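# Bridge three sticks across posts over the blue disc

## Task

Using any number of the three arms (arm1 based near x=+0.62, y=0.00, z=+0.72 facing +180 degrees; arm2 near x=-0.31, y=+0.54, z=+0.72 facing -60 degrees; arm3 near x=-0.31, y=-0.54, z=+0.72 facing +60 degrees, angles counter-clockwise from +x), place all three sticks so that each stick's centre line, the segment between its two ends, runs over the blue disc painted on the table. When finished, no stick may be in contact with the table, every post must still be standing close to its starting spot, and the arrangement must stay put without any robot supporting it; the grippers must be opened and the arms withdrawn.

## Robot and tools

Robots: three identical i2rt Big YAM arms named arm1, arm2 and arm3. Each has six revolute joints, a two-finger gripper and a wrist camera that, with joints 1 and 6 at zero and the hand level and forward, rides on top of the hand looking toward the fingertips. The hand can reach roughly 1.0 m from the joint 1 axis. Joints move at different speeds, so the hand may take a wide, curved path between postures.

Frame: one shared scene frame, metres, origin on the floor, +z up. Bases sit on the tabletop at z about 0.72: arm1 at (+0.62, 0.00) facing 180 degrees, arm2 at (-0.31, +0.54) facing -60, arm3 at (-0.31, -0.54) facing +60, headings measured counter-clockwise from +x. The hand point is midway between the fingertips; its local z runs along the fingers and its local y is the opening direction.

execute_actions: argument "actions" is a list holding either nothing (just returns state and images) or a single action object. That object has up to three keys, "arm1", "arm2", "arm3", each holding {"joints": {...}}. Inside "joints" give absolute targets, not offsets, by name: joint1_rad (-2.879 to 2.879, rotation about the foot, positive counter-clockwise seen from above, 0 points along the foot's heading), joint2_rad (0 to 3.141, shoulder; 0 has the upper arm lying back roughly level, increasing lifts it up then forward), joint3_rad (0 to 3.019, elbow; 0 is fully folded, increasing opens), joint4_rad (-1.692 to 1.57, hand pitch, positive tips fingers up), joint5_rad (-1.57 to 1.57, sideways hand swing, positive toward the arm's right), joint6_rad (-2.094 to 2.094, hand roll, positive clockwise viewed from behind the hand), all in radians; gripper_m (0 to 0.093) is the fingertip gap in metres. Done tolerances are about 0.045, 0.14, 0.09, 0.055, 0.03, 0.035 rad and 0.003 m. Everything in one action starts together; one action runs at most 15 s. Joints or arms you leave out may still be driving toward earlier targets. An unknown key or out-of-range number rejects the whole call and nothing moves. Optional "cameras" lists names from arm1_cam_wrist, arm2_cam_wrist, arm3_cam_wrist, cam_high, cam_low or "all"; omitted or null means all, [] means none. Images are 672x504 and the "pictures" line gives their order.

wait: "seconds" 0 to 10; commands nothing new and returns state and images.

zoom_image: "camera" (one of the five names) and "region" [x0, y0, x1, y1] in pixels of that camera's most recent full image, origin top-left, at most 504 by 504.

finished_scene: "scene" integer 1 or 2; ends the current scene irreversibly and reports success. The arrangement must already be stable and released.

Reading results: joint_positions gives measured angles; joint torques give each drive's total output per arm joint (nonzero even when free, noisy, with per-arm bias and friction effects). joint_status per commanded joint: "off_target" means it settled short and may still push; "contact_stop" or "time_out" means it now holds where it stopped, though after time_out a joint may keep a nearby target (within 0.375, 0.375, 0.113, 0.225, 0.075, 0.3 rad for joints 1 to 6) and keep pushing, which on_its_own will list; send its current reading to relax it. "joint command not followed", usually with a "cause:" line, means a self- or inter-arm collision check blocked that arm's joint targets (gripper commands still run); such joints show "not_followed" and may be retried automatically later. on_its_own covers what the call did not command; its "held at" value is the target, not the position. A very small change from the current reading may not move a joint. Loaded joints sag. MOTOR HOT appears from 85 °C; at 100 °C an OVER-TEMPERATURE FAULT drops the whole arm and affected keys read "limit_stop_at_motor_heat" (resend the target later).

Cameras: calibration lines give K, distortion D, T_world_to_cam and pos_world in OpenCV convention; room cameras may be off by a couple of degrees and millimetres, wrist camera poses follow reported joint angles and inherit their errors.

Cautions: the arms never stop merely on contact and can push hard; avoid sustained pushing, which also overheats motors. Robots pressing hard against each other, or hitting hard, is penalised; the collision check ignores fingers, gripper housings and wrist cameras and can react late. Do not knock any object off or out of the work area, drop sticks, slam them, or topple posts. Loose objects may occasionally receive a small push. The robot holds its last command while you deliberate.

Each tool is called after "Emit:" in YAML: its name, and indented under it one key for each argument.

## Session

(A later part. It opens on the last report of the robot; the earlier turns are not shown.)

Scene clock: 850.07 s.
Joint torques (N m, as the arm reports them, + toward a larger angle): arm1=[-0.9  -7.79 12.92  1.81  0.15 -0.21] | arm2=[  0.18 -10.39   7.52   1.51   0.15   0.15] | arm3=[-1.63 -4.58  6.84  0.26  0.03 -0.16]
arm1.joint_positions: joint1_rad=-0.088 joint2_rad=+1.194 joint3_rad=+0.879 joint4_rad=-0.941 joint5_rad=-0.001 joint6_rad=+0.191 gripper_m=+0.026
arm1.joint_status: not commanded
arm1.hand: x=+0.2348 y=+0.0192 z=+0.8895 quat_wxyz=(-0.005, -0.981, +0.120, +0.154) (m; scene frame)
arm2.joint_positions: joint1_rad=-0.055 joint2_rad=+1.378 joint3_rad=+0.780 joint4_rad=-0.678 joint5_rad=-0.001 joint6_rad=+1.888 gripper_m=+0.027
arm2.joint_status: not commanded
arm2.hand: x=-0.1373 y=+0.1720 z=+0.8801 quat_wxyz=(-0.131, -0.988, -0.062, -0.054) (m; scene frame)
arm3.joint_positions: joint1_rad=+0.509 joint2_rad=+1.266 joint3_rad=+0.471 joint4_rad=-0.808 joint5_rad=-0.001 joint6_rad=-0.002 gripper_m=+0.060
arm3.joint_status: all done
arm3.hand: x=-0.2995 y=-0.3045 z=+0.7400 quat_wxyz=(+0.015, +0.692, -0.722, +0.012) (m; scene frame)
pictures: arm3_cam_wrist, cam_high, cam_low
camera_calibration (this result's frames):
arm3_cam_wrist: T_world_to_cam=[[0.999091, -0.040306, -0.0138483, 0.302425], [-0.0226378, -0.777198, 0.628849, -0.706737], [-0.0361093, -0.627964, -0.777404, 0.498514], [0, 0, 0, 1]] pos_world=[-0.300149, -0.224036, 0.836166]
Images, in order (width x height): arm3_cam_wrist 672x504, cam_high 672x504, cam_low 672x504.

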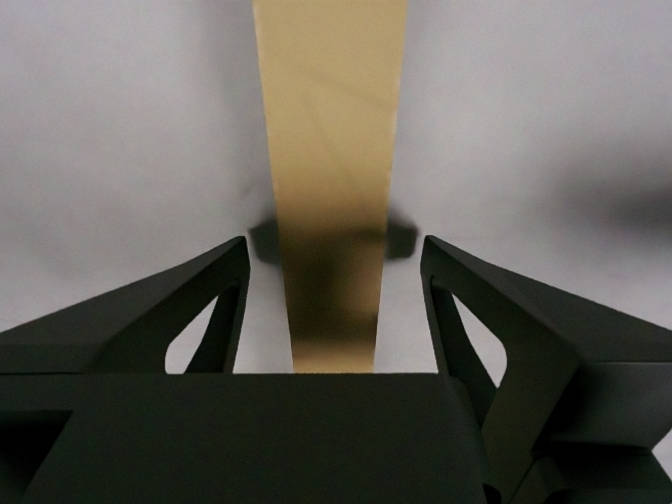

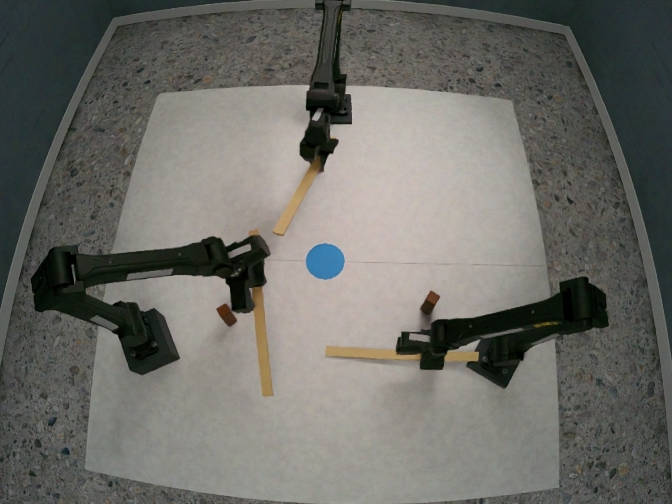

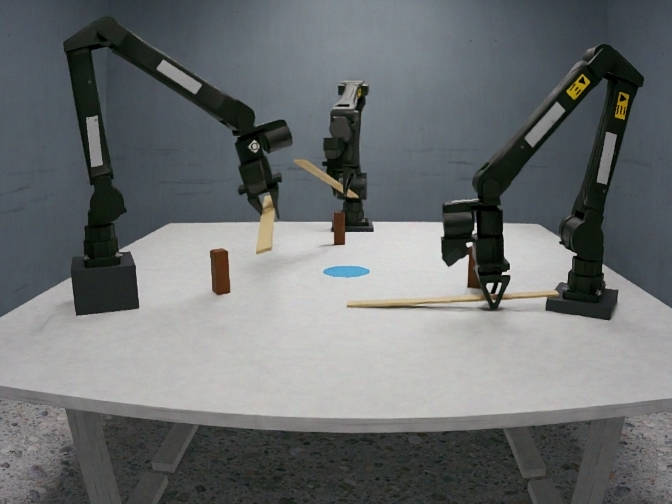

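Emit:
execute_actions:
  actions:
    - {"arm3":{"joints":{"gripper_m":0.015}}}
  cameras: []

Emit:
execute_actions:
  actions:
    - {"arm3":{"joints":{"joint2_rad":0.95,"joint3_rad":0.65}}}
  cameras: ["cam_low"]

Emit:
execute_actions:
  actions:
    - {"arm3":{"joints":{"joint1_rad":-0.05,"joint3_rad":1.015,"joint4_rad":-1.2,"joint6_rad":0.18}},"arm1":{"joints":{"joint3_rad":0.95}}}
  cameras: ["cam_low","cam_high"]

Scene clock: 890.00 s.
Joint torques (N m, as the arm reports them, + toward a larger angle): arm1=[-0.6  -8.22 12.93  1.77  0.14 -0.24] | arm2=[  1.55 -10.72   7.59   1.6    0.17   0.14] | arm3=[-1.78 -4.76  6.99  0.34  0.04 -0.17]
arm1.joint_positions: joint1_rad=-0.088 joint2_rad=+1.194 joint3_rad=+0.879 joint4_rad=-0.941 joint5_rad=-0.001 joint6_rad=+0.191 gripper_m=+0.026
arm1.joint_status: not commanded
arm1.hand: x=+0.2348 y=+0.0192 z=+0.8895 quat_wxyz=(-0.005, -0.981, +0.120, +0.154) (m; scene frame)
arm2.joint_positions: joint1_rad=-0.055 joint2_rad=+1.378 joint3_rad=+0.780 joint4_rad=-0.678 joint5_rad=-0.001 joint6_rad=+1.888 gripper_m=+0.027
arm2.joint_status: not commanded
arm2.hand: x=-0.1373 y=+0.1720 z=+0.8801 quat_wxyz=(-0.131, -0.988, -0.062, -0.054) (m; scene frame)
arm3.joint_positions: joint1_rad=+0.509 joint2_rad=+1.266 joint3_rad=+0.471 joint4_rad=-0.808 joint5_rad=-0.001 joint6_rad=-0.002 gripper_m=+0.028
arm3.joint_status: gripper_m off_target (ended at +0.028, target +0.015)
arm3.hand: x=-0.2995 y=-0.3045 z=+0.7400 quat_wxyz=(+0.015, +0.692, -0.721, +0.012) (m; scene frame)
pictures: none
No camera images: the call's "cameras" was empty. Leave "cameras" out to get every camera's image.

Scene clock: 891.37 s.
Joint torques (N m, as the arm reports them, + toward a larger angle): arm1=[-0.57 -7.74 12.85  1.88  0.15 -0.24] | arm2=[ 0.88 -9.89  7.45  1.55  0.14  0.17] | arm3=[-1.7  -3.08 12.93  1.04  0.01 -0.18]
arm1.joint_positions: joint1_rad=-0.088 joint2_rad=+1.194 joint3_rad=+0.879 joint4_rad=-0.941 joint5_rad=-0.001 joint6_rad=+0.191 gripper_m=+0.026
arm1.joint_status: not commanded
arm1.hand: x=+0.2348 y=+0.0192 z=+0.8895 quat_wxyz=(-0.005, -0.981, +0.120, +0.154) (m; scene frame)
arm2.joint_positions: joint1_rad=-0.055 joint2_rad=+1.378 joint3_rad=+0.780 joint4_rad=-0.678 joint5_rad=-0.001 joint6_rad=+1.888 gripper_m=+0.027
arm2.joint_status: not commanded
arm2.hand: x=-0.1373 y=+0.1720 z=+0.8801 quat_wxyz=(-0.131, -0.988, -0.062, -0.054) (m; scene frame)
arm3.joint_positions: joint1_rad=+0.509 joint2_rad=+0.942 joint3_rad=+0.623 joint4_rad=-0.802 joint5_rad=-0.001 joint6_rad=-0.002 gripper_m=+0.028
arm3.joint_status: all done
arm3.hand: x=-0.2950 y=-0.2126 z=+0.8812 quat_wxyz=(-0.158, +0.675, -0.704, -0.153) (m; scene frame)
pictures: cam_low
Images, in order (width x height): cam_low 672x504.

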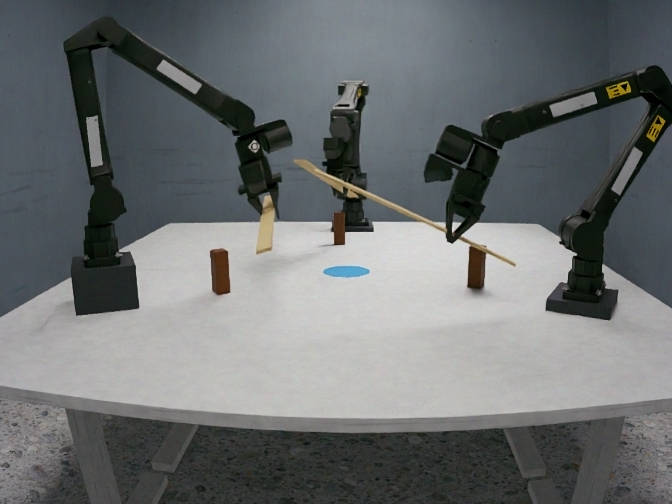

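Scene clock: 892.57 s.
Joint torques (N m, as the arm reports them, + toward a larger angle): arm1=[-0.8  -7.95 15.91  1.79  0.12 -0.23] | arm2=[  0.93 -10.73   7.48   1.54   0.2    0.18] | arm3=[-2.34 -3.79 15.42  0.31  0.04  0.07]
arm1.joint_positions: joint1_rad=-0.088 joint2_rad=+1.194 joint3_rad=+0.879 joint4_rad=-0.941 joint5_rad=-0.001 joint6_rad=+0.191 gripper_m=+0.026
arm1.joint_status: all done
arm1.hand: x=+0.2348 y=+0.0192 z=+0.8895 quat_wxyz=(-0.005, -0.981, +0.120, +0.154) (m; scene frame)
arm2.joint_positions: joint1_rad=-0.055 joint2_rad=+1.378 joint3_rad=+0.780 joint4_rad=-0.678 joint5_rad=-0.001 joint6_rad=+1.888 gripper_m=+0.027
arm2.joint_status: not commanded
arm2.hand: x=-0.1373 y=+0.1720 z=+0.8801 quat_wxyz=(-0.131, -0.988, -0.062, -0.054) (m; scene frame)
arm3.joint_positions: joint1_rad=-0.047 joint2_rad=+0.945 joint3_rad=+0.970 joint4_rad=-1.191 joint5_rad=-0.001 joint6_rad=+0.167 gripper_m=+0.028
arm3.joint_status: all done
arm3.hand: x=-0.1202 y=-0.2598 z=+1.0061 quat_wxyz=(-0.166, +0.383, -0.902, -0.106) (m; scene frame)
pictures: cam_high, cam_low
Images, in order (width x height): cam_high 672x504, cam_low 672x504.

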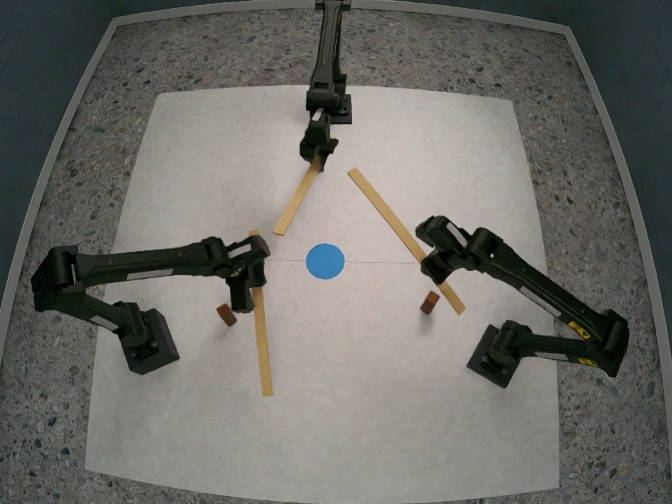

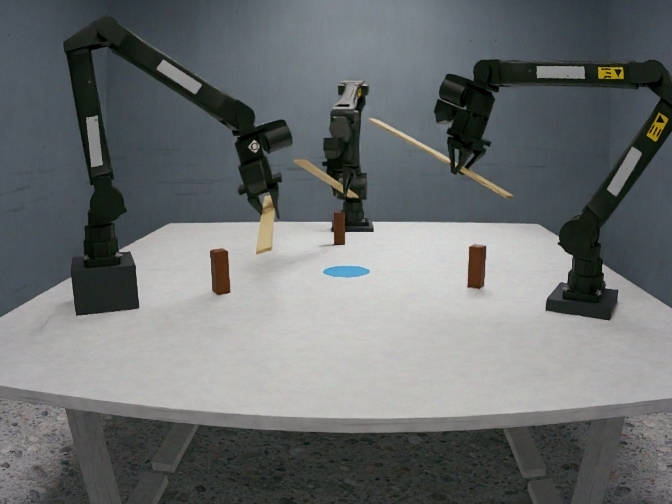

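Emit:
execute_actions:
  actions:
    - {"arm1":{"joints":{"joint3_rad":1.0,"joint4_rad":-0.985,"joint6_rad":0.0}},"arm2":{"joints":{"joint1_rad":-0.04,"joint3_rad":0.885,"joint4_rad":-0.733,"joint6_rad":0.9}},"arm3":{"joints":{"joint3_rad":1.06}}}
  cameras: ["cam_high"]

Scene clock: 1009.70 s.
Joint torques (N m, as the arm reports them, + toward a larger angle): arm1=[-0.7  -8.12 15.02  0.67  0.15 -0.2 ] | arm2=[  0.91 -10.82  10.59   0.52   0.14  -0.11] | arm3=[-2.31 -4.35 16.87  0.48  0.04  0.03]
arm1.joint_positions: joint1_rad=-0.088 joint2_rad=+1.194 joint3_rad=+0.941 joint4_rad=-0.973 joint5_rad=-0.001 joint6_rad=+0.014 gripper_m=+0.026
arm1.joint_status: all done
arm1.hand: x=+0.2207 y=+0.0196 z=+0.9149 quat_wxyz=(+0.009, -0.985, +0.032, +0.169) (m; scene frame)
arm2.joint_positions: joint1_rad=-0.048 joint2_rad=+1.378 joint3_rad=+0.842 joint4_rad=-0.718 joint5_rad=-0.001 joint6_rad=+0.914 gripper_m=+0.027
arm2.joint_status: all done
arm2.hand: x=-0.1269 y=+0.1570 z=+0.9014 quat_wxyz=(-0.151, -0.841, -0.519, +0.014) (m; scene frame)
arm3.joint_positions: joint1_rad=-0.047 joint2_rad=+0.945 joint3_rad=+1.000 joint4_rad=-1.193 joint5_rad=-0.001 joint6_rad=+0.167 gripper_m=+0.028
arm3.joint_status: all done
arm3.hand: x=-0.1169 y=-0.2548 z=+1.0204 quat_wxyz=(-0.178, +0.382, -0.900, -0.113) (m; scene frame)
pictures: cam_high
Images, in order (width x height): cam_high 672x504.

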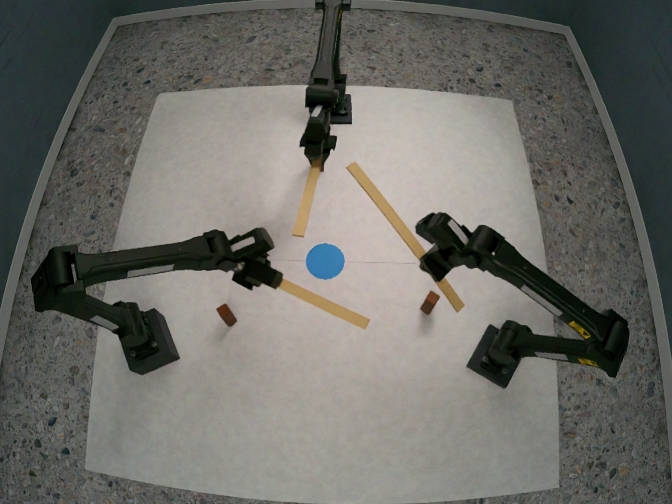

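Emit:
execute_actions:
  actions:
    - {"arm1":{"joints":{"joint2_rad":1.372,"joint3_rad":0.965}},"arm2":{"joints":{"joint2_rad":1.53,"joint3_rad":0.862,"joint6_rad":0.44}},"arm3":{"joints":{"joint2_rad":1.405,"joint3_rad":1.025,"joint4_rad":-0.96,"joint6_rad":0.017}}}
  cameras: ["cam_high","cam_low"]

Emit:
zoom_image:
  camera: "cam_low"
  region: [190, 130, 510, 310]

Emit:
zoom_image:
  camera: "cam_high"
  region: [190, 130, 470, 350]

Scene clock: 1042.53 s.
Joint torques (N m, as the arm reports them, + toward a larger angle): arm1=[ -0.32 -11.69  11.02   0.42   0.15  -0.21] | arm2=[  0.26 -13.36   8.24   0.19   0.16  -0.11] | arm3=[ -2.35 -10.19  12.02   0.77   0.03  -0.17]
arm1.joint_positions: joint1_rad=-0.088 joint2_rad=+1.391 joint3_rad=+0.941 joint4_rad=-0.973 joint5_rad=-0.001 joint6_rad=+0.014 gripper_m=+0.026
arm1.joint_status: all done
arm1.hand: x=+0.2187 y=+0.0206 z=+0.8404 quat_wxyz=(+0.007, -0.997, +0.033, +0.071) (m; scene frame)
arm2.joint_positions: joint1_rad=-0.048 joint2_rad=+1.538 joint3_rad=+0.842 joint4_rad=-0.720 joint5_rad=-0.001 joint6_rad=+0.454 gripper_m=+0.027
arm2.joint_status: all done
arm2.hand: x=-0.1326 y=+0.1691 z=+0.8385 quat_wxyz=(-0.068, -0.707, -0.704, +0.022) (m; scene frame)
arm3.joint_positions: joint1_rad=-0.047 joint2_rad=+1.418 joint3_rad=+1.000 joint4_rad=-0.976 joint5_rad=-0.001 joint6_rad=+0.030 gripper_m=+0.028
arm3.joint_status: all done
arm3.hand: x=-0.0699 y=-0.1866 z=+0.8629 quat_wxyz=(-0.075, +0.451, -0.888, -0.040) (m; scene frame)
pictures: cam_high, cam_low
Images, in order (width x height): cam_high 672x504, cam_low 672x504.

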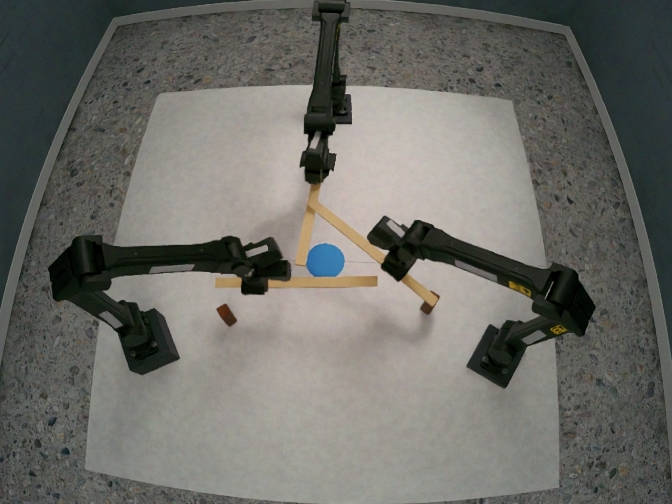

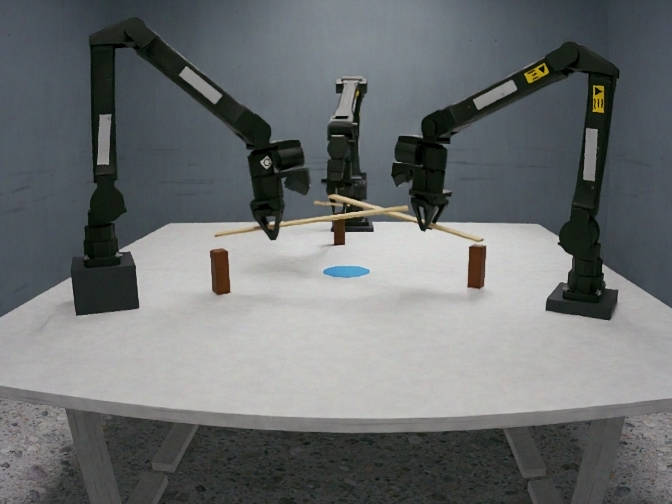

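Region (190, 130, 510, 310) of cam_low's 672x504 image, scaled by 1.575, with more detail than that image has; it fills the top 284 rows of this view, and the rest is white.

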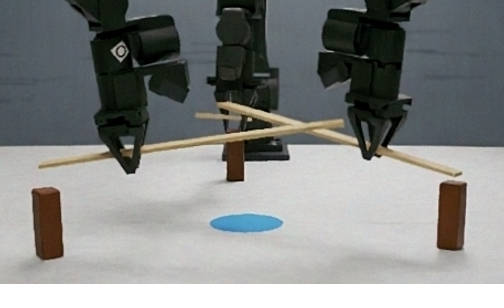

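Region (190, 130, 470, 350) of cam_high's 672x504 image, scaled by 1.800, with more detail than that image has; it fills the top 396 rows of this view, and the rest is white.

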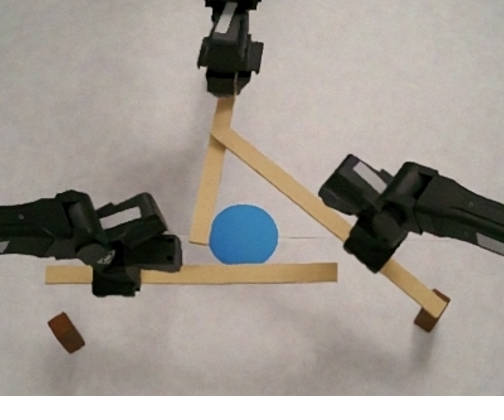

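Emit:
execute_actions:
  actions:
    - {"arm1":{"joints":{"joint6_rad":-0.083}},"arm2":{"joints":{"joint6_rad":-0.078}},"arm3":{"joints":{"joint6_rad":-0.11}}}
  cameras: ["cam_high","cam_low"]

Emit:
zoom_image:
  camera: "cam_low"
  region: [190, 130, 510, 310]

Emit:
zoom_image:
  camera: "cam_high"
  region: [190, 130, 470, 350]

Scene clock: 1073.30 s.
Joint torques (N m, as the arm reports them, + toward a larger angle): arm1=[ -0.78 -11.32  11.07   0.17   0.12  -0.22] | arm2=[  0.56 -12.74   8.13   0.27   0.08  -0.09] | arm3=[-2.2  -9.98 12.01  0.77  0.03 -0.26]
arm1.joint_positions: joint1_rad=-0.088 joint2_rad=+1.391 joint3_rad=+0.941 joint4_rad=-0.973 joint5_rad=-0.001 joint6_rad=-0.066 gripper_m=+0.026
arm1.joint_status: all done
arm1.hand: x=+0.2187 y=+0.0206 z=+0.8404 quat_wxyz=(+0.010, -0.997, -0.006, +0.071) (m; scene frame)
arm2.joint_positions: joint1_rad=-0.048 joint2_rad=+1.538 joint3_rad=+0.842 joint4_rad=-0.720 joint5_rad=-0.001 joint6_rad=-0.065 gripper_m=+0.027
arm2.joint_status: all done
arm2.hand: x=-0.1326 y=+0.1691 z=+0.8385 quat_wxyz=(-0.060, -0.502, -0.862, +0.039) (m; scene frame)
arm3.joint_positions: joint1_rad=-0.047 joint2_rad=+1.418 joint3_rad=+1.000 joint4_rad=-0.976 joint5_rad=-0.001 joint6_rad=-0.089 gripper_m=+0.028
arm3.joint_status: all done
arm3.hand: x=-0.0699 y=-0.1866 z=+0.8629 quat_wxyz=(-0.077, +0.504, -0.860, -0.036) (m; scene frame)
pictures: cam_high, cam_low
Images, in order (width x height): cam_high 672x504, cam_low 672x504.

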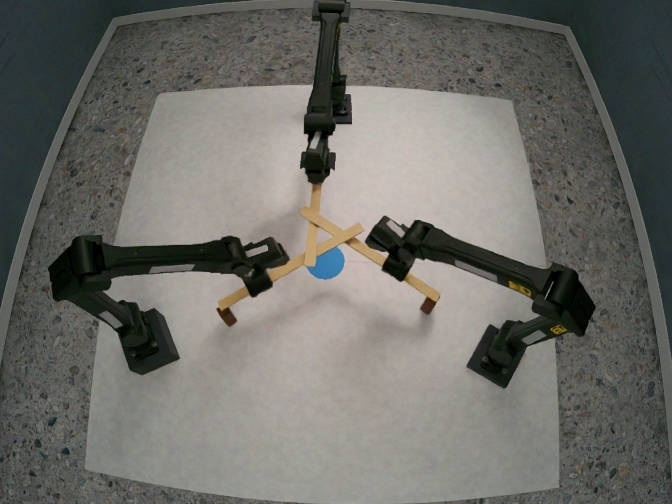

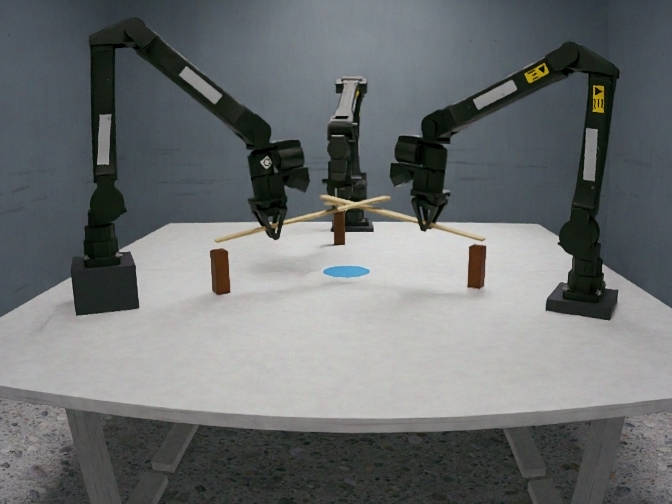

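Region (190, 130, 510, 310) of cam_low's 672x504 image, scaled by 1.575, with more detail than that image has; it fills the top 284 rows of this view, and the rest is white.

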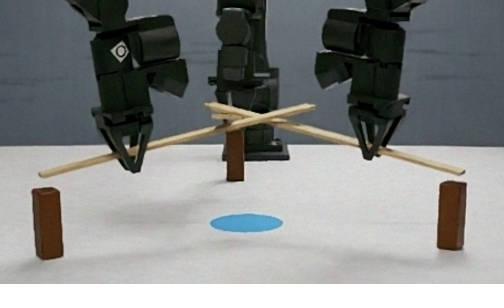

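Region (190, 130, 470, 350) of cam_high's 672x504 image, scaled by 1.800, with more detail than that image has; it fills the top 396 rows of this view, and the rest is white.

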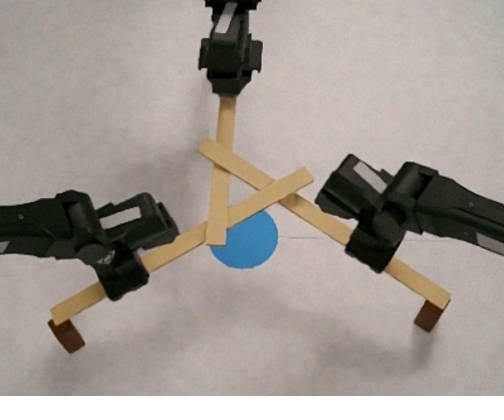

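Emit:
zoom_image:
  camera: "cam_high"
  region: [200, 280, 270, 340]

Emit:
zoom_image:
  camera: "cam_high"
  region: [395, 265, 465, 325]

Emit:
zoom_image:
  camera: "cam_low"
  region: [300, 180, 400, 255]

Region (200, 280, 270, 340) of cam_high's 672x504 image, scaled by 7.200, with more detail than that image has; it fills the top 432 rows of this view, and the rest is white.

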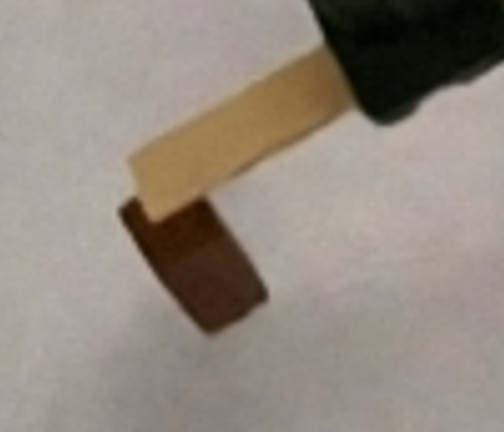

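Region (395, 265, 465, 325) of cam_high's 672x504 image, scaled by 7.200, with more detail than that image has; it fills the top 432 rows of this view, and the rest is white.

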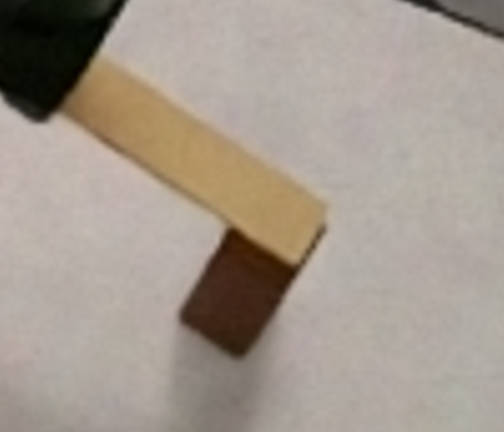

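Region (300, 180, 400, 255) of cam_low's 672x504 image, scaled by 5.040, with more detail than that image has; it fills the top 378 rows of this view, and the rest is white.

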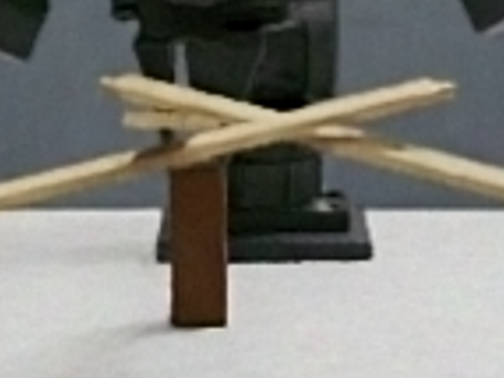

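Emit:
zoom_image:
  camera: "cam_high"
  region: [270, 130, 390, 280]

Region (270, 130, 390, 280) of cam_high's 672x504 image, scaled by 3.360, with more detail than that image has; it fills the left 403 columns of this view, and the rest is white.

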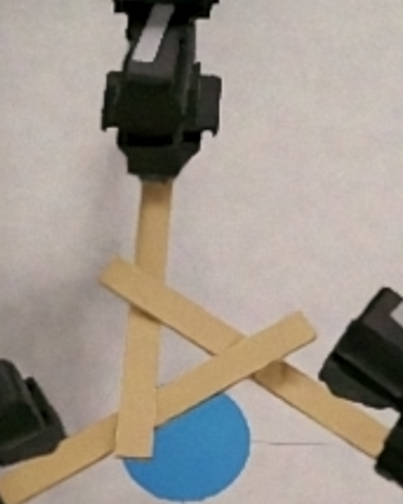

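Emit:
execute_actions:
  actions:
    - {"arm1":{"joints":{"joint1_rad":-0.105,"joint2_rad":1.42,"joint3_rad":0.898,"joint4_rad":-0.928,"joint6_rad":-0.095}},"arm2":{"joints":{"joint1_rad":-0.078,"joint3_rad":0.794,"joint4_rad":-0.688,"joint6_rad":-0.146}},"arm3":{"joints":{"joint1_rad":-0.026,"joint3_rad":0.972,"joint6_rad":-0.051}}}
  cameras: ["cam_high","cam_low"]

Emit:
zoom_image:
  camera: "cam_low"
  region: [190, 170, 510, 300]

Emit:
zoom_image:
  camera: "cam_high"
  region: [200, 150, 460, 340]

Scene clock: 1169.37 s.
Joint torques (N m, as the arm reports them, + toward a larger angle): arm1=[-0.79 -9.55  8.27  1.48  0.15 -0.24] | arm2=[  0.23 -12.14   6.77   1.78   0.04  -0.27] | arm3=[-1.73 -9.7   9.6   0.53 -0.02  0.09]
arm1.joint_positions: joint1_rad=-0.101 joint2_rad=+1.412 joint3_rad=+0.901 joint4_rad=-0.941 joint5_rad=-0.001 joint6_rad=-0.077 gripper_m=+0.026
arm1.joint_status: all done
arm1.hand: x=+0.2289 y=+0.0254 z=+0.8187 quat_wxyz=(+0.009, -0.998, -0.005, +0.056) (m; scene frame)
arm2.joint_positions: joint1_rad=-0.075 joint2_rad=+1.537 joint3_rad=+0.792 joint4_rad=-0.707 joint5_rad=+0.000 joint6_rad=-0.122 gripper_m=+0.027
arm2.joint_status: all done
arm2.hand: x=-0.1517 y=+0.1841 z=+0.8234 quat_wxyz=(-0.044, -0.490, -0.870, +0.031) (m; scene frame)
arm3.joint_positions: joint1_rad=-0.033 joint2_rad=+1.418 joint3_rad=+0.969 joint4_rad=-0.972 joint5_rad=-0.001 joint6_rad=-0.065 gripper_m=+0.028
arm3.joint_status: all done
arm3.hand: x=-0.0813 y=-0.1933 z=+0.8509 quat_wxyz=(-0.064, +0.500, -0.863, -0.031) (m; scene frame)
pictures: cam_high, cam_low
Images, in order (width x height): cam_high 672x504, cam_low 672x504.

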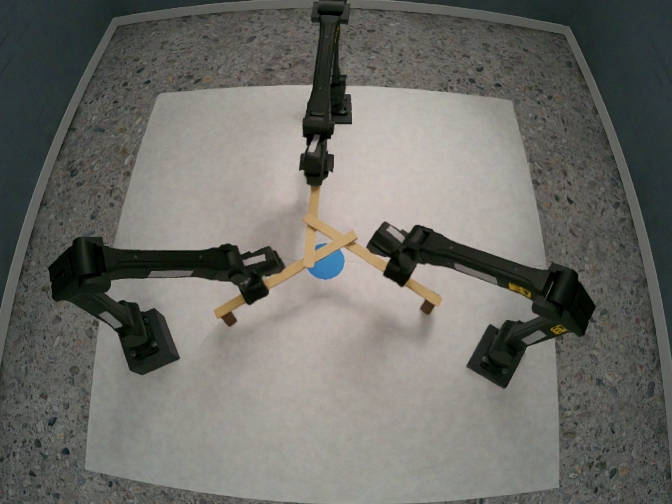

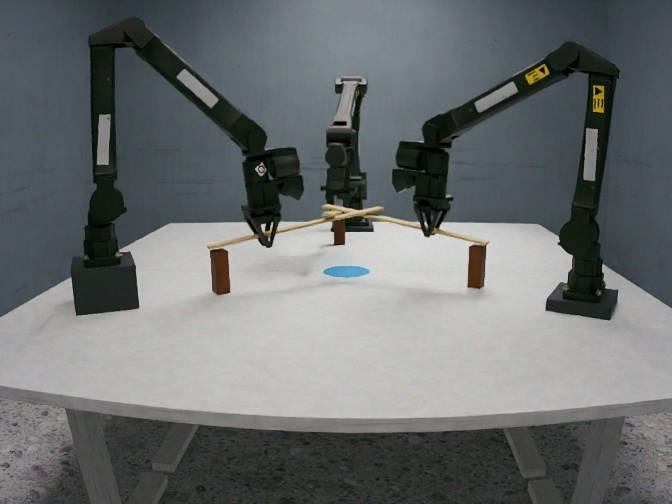

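Region (190, 170, 510, 300) of cam_low's 672x504 image, scaled by 1.575, with more detail than that image has; it fills the top 205 rows of this view, and the rest is white.

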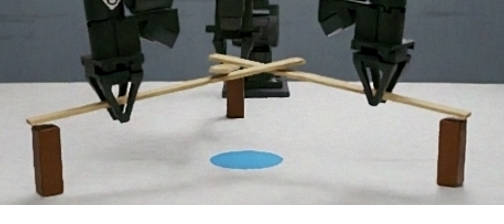

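Region (200, 150, 460, 340) of cam_high's 672x504 image, scaled by 1.938, with more detail than that image has; it fills the top 368 rows of this view, and the rest is white.

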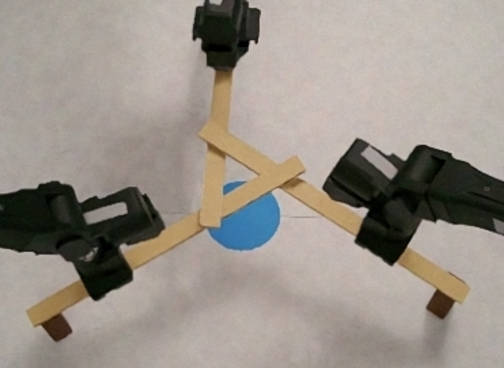

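Emit:
zoom_image:
  camera: "cam_high"
  region: [200, 280, 270, 340]

Emit:
zoom_image:
  camera: "cam_low"
  region: [195, 225, 275, 270]

Emit:
zoom_image:
  camera: "cam_low"
  region: [430, 220, 510, 265]

Emit:
zoom_image:
  camera: "cam_low"
  region: [300, 185, 400, 250]

Region (200, 280, 270, 340) of cam_high's 672x504 image, scaled by 7.200, with more detail than that image has; it fills the top 432 rows of this view, and the rest is white.

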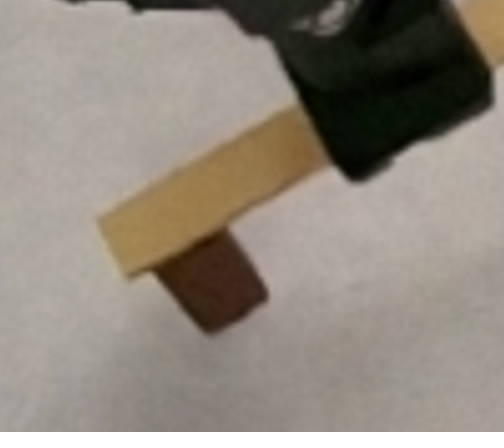

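Region (195, 225, 275, 270) of cam_low's 672x504 image, scaled by 6.300, with more detail than that image has; it fills the top 284 rows of this view, and the rest is white.

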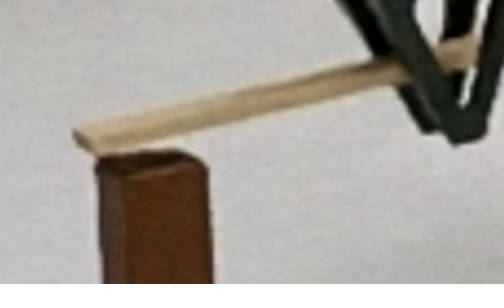

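Region (430, 220, 510, 265) of cam_low's 672x504 image, scaled by 6.300, with more detail than that image has; it fills the top 284 rows of this view, and the rest is white.

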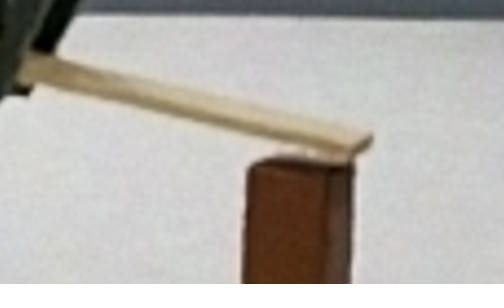

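Region (300, 185, 400, 250) of cam_low's 672x504 image, scaled by 5.040, with more detail than that image has; it fills the top 328 rows of this view, and the rest is white.

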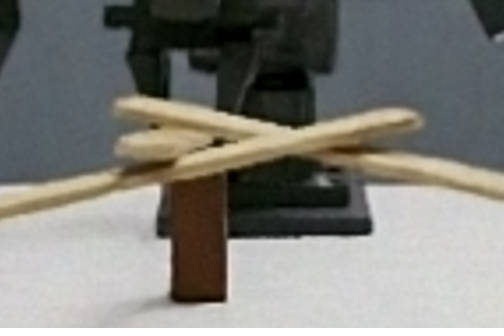

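Emit:
execute_actions:
  actions:
    - {"arm2":{"joints":{"joint2_rad":1.565,"joint4_rad":-0.68}},"arm3":{"joints":{"joint2_rad":1.452}}}
  cameras: ["cam_low"]

Emit:
zoom_image:
  camera: "cam_low"
  region: [190, 190, 510, 270]

Scene clock: 1198.83 s.
Joint torques (N m, as the arm reports them, + toward a larger angle): arm1=[ -0.97 -10.16   8.51   1.42   0.14  -0.19] | arm2=[  0.13 -11.07   6.65   1.86   0.05  -0.13] | arm3=[-1.41 -8.12  9.52  0.65  0.02  0.02]
arm1.joint_positions: joint1_rad=-0.101 joint2_rad=+1.415 joint3_rad=+0.899 joint4_rad=-0.941 joint5_rad=-0.001 joint6_rad=-0.080 gripper_m=+0.026
arm1.joint_status: not commanded
arm1.hand: x=+0.2300 y=+0.0254 z=+0.8170 quat_wxyz=(+0.009, -0.998, -0.007, +0.054) (m; scene frame)
arm2.joint_positions: joint1_rad=-0.075 joint2_rad=+1.550 joint3_rad=+0.792 joint4_rad=-0.700 joint5_rad=+0.000 joint6_rad=-0.132 gripper_m=+0.027
arm2.joint_status: all done
arm2.hand: x=-0.1517 y=+0.1841 z=+0.8189 quat_wxyz=(-0.041, -0.486, -0.873, +0.029) (m; scene frame)
arm3.joint_positions: joint1_rad=-0.033 joint2_rad=+1.436 joint3_rad=+0.969 joint4_rad=-0.972 joint5_rad=-0.001 joint6_rad=-0.060 gripper_m=+0.028
arm3.joint_status: all done
arm3.hand: x=-0.0816 y=-0.1938 z=+0.8440 quat_wxyz=(-0.056, +0.498, -0.865, -0.027) (m; scene frame)
pictures: cam_low
Images, in order (width x height): cam_low 672x504.

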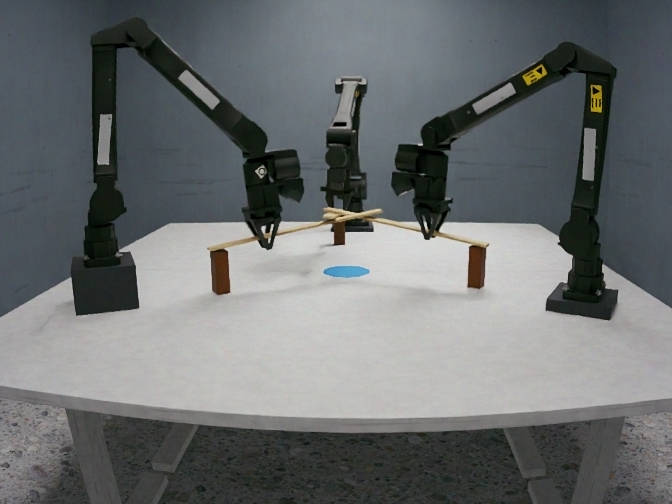

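Region (190, 190, 510, 270) of cam_low's 672x504 image, scaled by 1.575, with more detail than that image has; it fills the top 126 rows of this view, and the rest is white.

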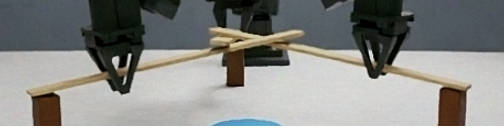

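Release all.

Emit:
execute_actions:
  actions:
    - {"arm1":{"joints":{"gripper_m":0.07}},"arm2":{"joints":{"gripper_m":0.07}},"arm3":{"joints":{"gripper_m":0.07}}}

Scene clock: 1208.30 s.
Joint torques (N m, as the arm reports them, + toward a larger angle): arm1=[-1.57 -9.94  8.54  1.31  0.14 -0.2 ] | arm2=[  0.3  -10.83   6.59   1.79   0.04  -0.09] | arm3=[-1.22 -8.48  9.47  0.62  0.02  0.03]
arm1.joint_positions: joint1_rad=-0.101 joint2_rad=+1.415 joint3_rad=+0.899 joint4_rad=-0.941 joint5_rad=-0.001 joint6_rad=-0.081 gripper_m=+0.070
arm1.joint_status: all done
arm1.hand: x=+0.2300 y=+0.0254 z=+0.8170 quat_wxyz=(+0.009, -0.998, -0.008, +0.054) (m; scene frame)
arm2.joint_positions: joint1_rad=-0.075 joint2_rad=+1.550 joint3_rad=+0.792 joint4_rad=-0.698 joint5_rad=+0.000 joint6_rad=-0.133 gripper_m=+0.070
arm2.joint_status: all done
arm2.hand: x=-0.1515 y=+0.1837 z=+0.8189 quat_wxyz=(-0.042, -0.485, -0.873, +0.030) (m; scene frame)
arm3.joint_positions: joint1_rad=-0.033 joint2_rad=+1.436 joint3_rad=+0.969 joint4_rad=-0.972 joint5_rad=-0.001 joint6_rad=-0.060 gripper_m=+0.070
arm3.joint_status: all done
arm3.hand: x=-0.0816 y=-0.1938 z=+0.8440 quat_wxyz=(-0.056, +0.498, -0.865, -0.027) (m; scene frame)
pictures: arm1_cam_wrist, arm2_cam_wrist, arm3_cam_wrist, cam_high, cam_low
camera_calibration (this result's frames):
arm1_cam_wrist: T_world_to_cam=[[-0.000439752, 0.999867, 0.0162769, -0.0349578], [0.865424, -0.00777489, 0.50098, -0.604945], [0.501041, 0.0143068, -0.865306, 0.716382], [0, 0, 0, 1]] pos_world=[0.164582, 0.0200007, 0.923524]
arm2_cam_wrist: T_world_to_cam=[[-0.853719, -0.520598, 0.0118809, -0.039228], [-0.444643, 0.740657, 0.503706, -0.611846], [-0.271028, 0.424741, -0.863794, 0.710747], [0, 0, 0, 1]] pos_world=[-0.112911, 0.130863, 0.922595]
arm3_cam_wrist: T_world_to_cam=[[0.866083, -0.499897, -0.00169956, -0.0194955], [-0.433789, -0.75323, 0.49444, -0.596577], [-0.248449, -0.427489, -0.86921, 0.755767], [0, 0, 0, 1]] pos_world=[-0.0541339, -0.136023, 0.951859]
Images, in order (width x height): arm1_cam_wrist 672x504, arm2_cam_wrist 672x504, arm3_cam_wrist 672x504, cam_high 672x504, cam_low 672x504.

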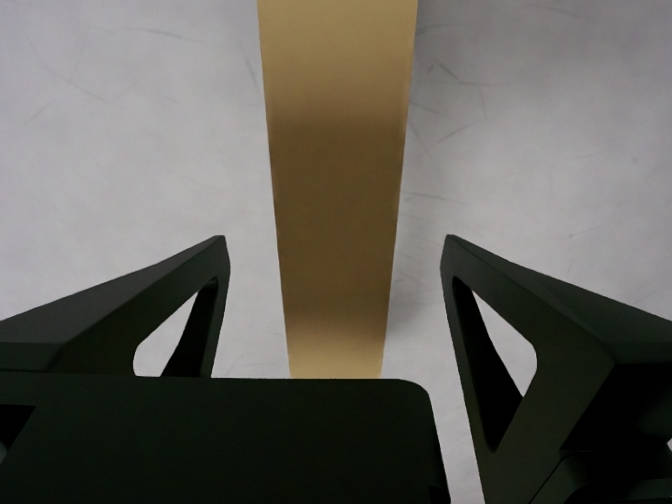

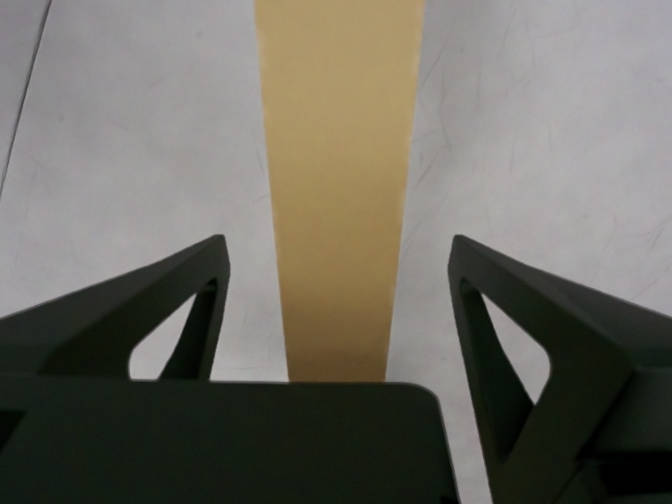

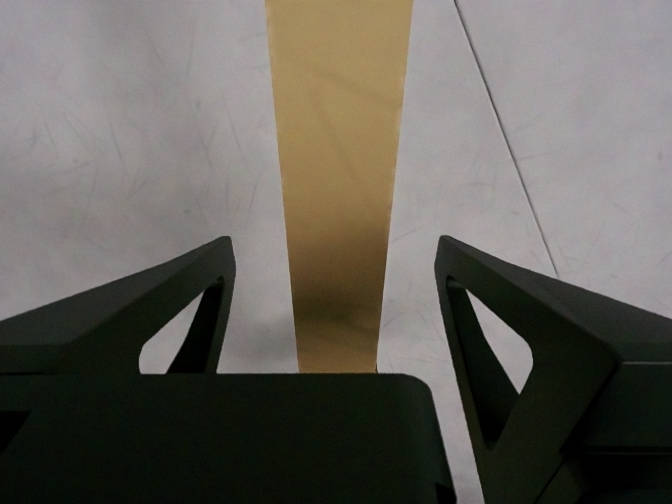

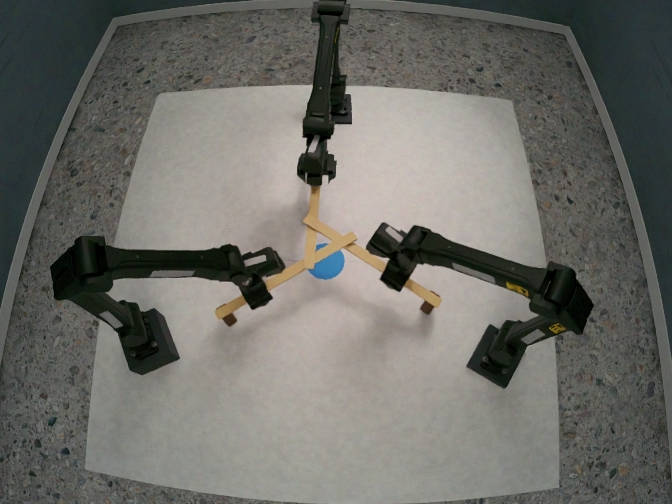

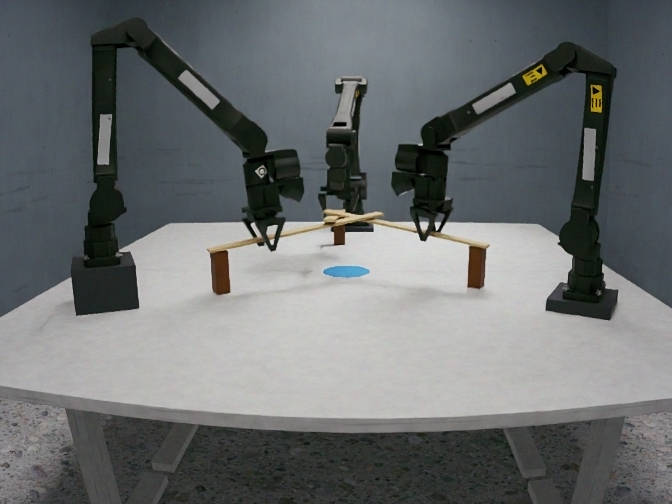

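The frame stands. Retract.

Emit:
execute_actions:
  actions:
    - {"arm1":{"joints":{"joint2_rad":0.7}},"arm2":{"joints":{"joint2_rad":0.8}},"arm3":{"joints":{"joint2_rad":0.7}}}
  cameras: ["cam_high","cam_low","arm1_cam_wrist"]

Emit:
zoom_image:
  camera: "cam_high"
  region: [200, 130, 460, 340]

Scene clock: 1223.20 s.
Joint torques (N m, as the arm reports them, + toward a larger angle): arm1=[-0.59 -0.89 10.88  2.84  0.12 -0.19] | arm2=[ 0.11 -4.18  9.62  3.03  0.03 -0.12] | arm3=[-1.35 -1.46 11.73  1.68  0.    0.05]
arm1.joint_positions: joint1_rad=-0.101 joint2_rad=+0.694 joint3_rad=+0.894 joint4_rad=-0.941 joint5_rad=-0.001 joint6_rad=-0.082 gripper_m=+0.070
arm1.joint_status: all done
arm1.hand: x=+0.2887 y=+0.0184 z=+1.0693 quat_wxyz=(+0.035, -0.916, -0.009, +0.399) (m; scene frame)
arm2.joint_positions: joint1_rad=-0.075 joint2_rad=+0.792 joint3_rad=+0.792 joint4_rad=-0.698 joint5_rad=+0.000 joint6_rad=-0.133 gripper_m=+0.070
arm2.joint_status: all done
arm2.hand: x=-0.1560 y=+0.1919 z=+1.1051 quat_wxyz=(-0.335, -0.442, -0.794, +0.249) (m; scene frame)
arm3.joint_positions: joint1_rad=-0.033 joint2_rad=+0.693 joint3_rad=+0.968 joint4_rad=-0.972 joint5_rad=-0.001 joint6_rad=-0.060 gripper_m=+0.070
arm3.joint_status: all done
arm3.hand: x=-0.1259 y=-0.2597 z=+1.1157 quat_wxyz=(-0.376, +0.453, -0.787, -0.187) (m; scene frame)
pictures: arm1_cam_wrist, cam_high, cam_low
camera_calibration (this result's frames):
arm1_cam_wrist: T_world_to_cam=[[0.0184086, 0.998049, 0.0596604, -0.0838245], [0.982177, -0.00688795, -0.18783, -0.0793584], [-0.187052, 0.0620548, -0.980388, 1.22618], [0, 0, 0, 1]] pos_world=[0.308847, 0.00702385, 1.19223]
Images, in order (width x height): arm1_cam_wrist 672x504, cam_high 672x504, cam_low 672x504.

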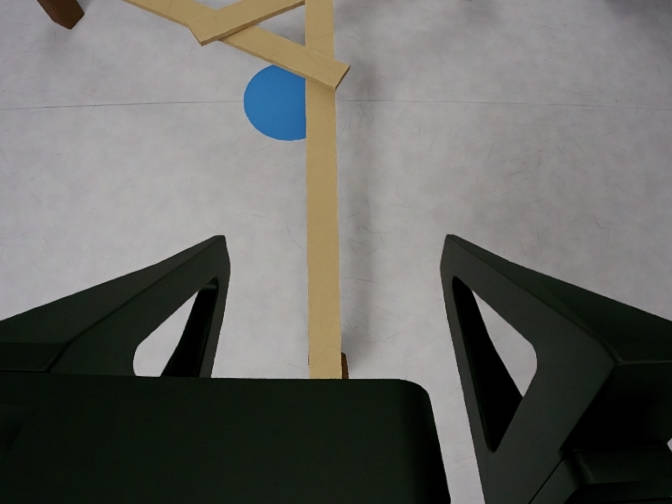

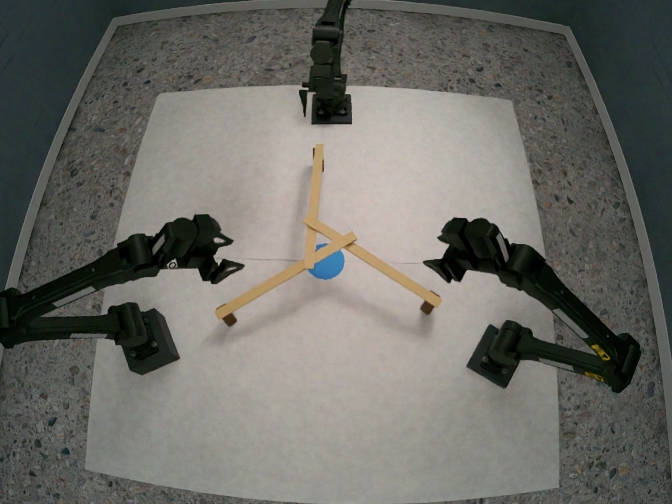

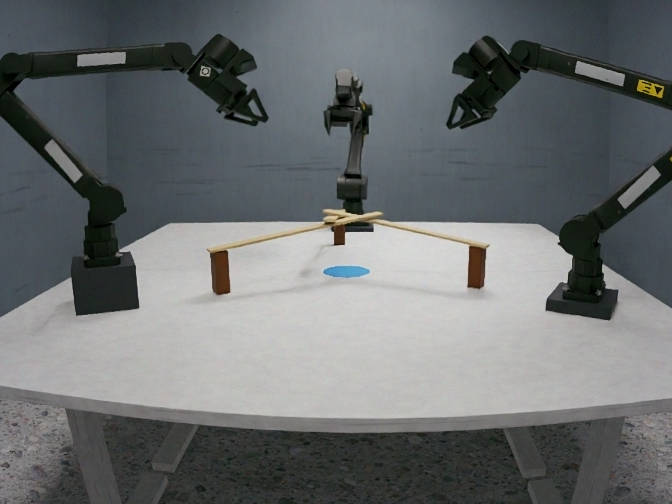

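Region (200, 130, 460, 340) of cam_high's 672x504 image, scaled by 1.938, with more detail than that image has; it fills the top 407 rows of this view, and the rest is white.

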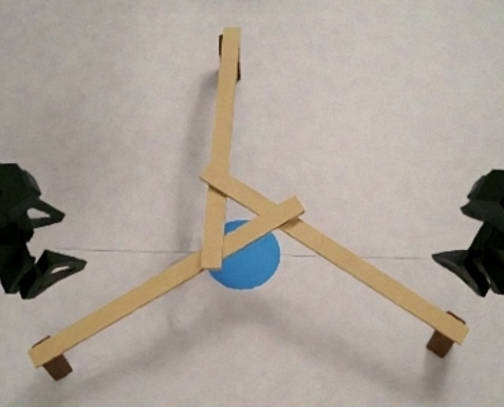

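Emit:
finished_scene:
  scene: 1

The scene is finished: the task was done.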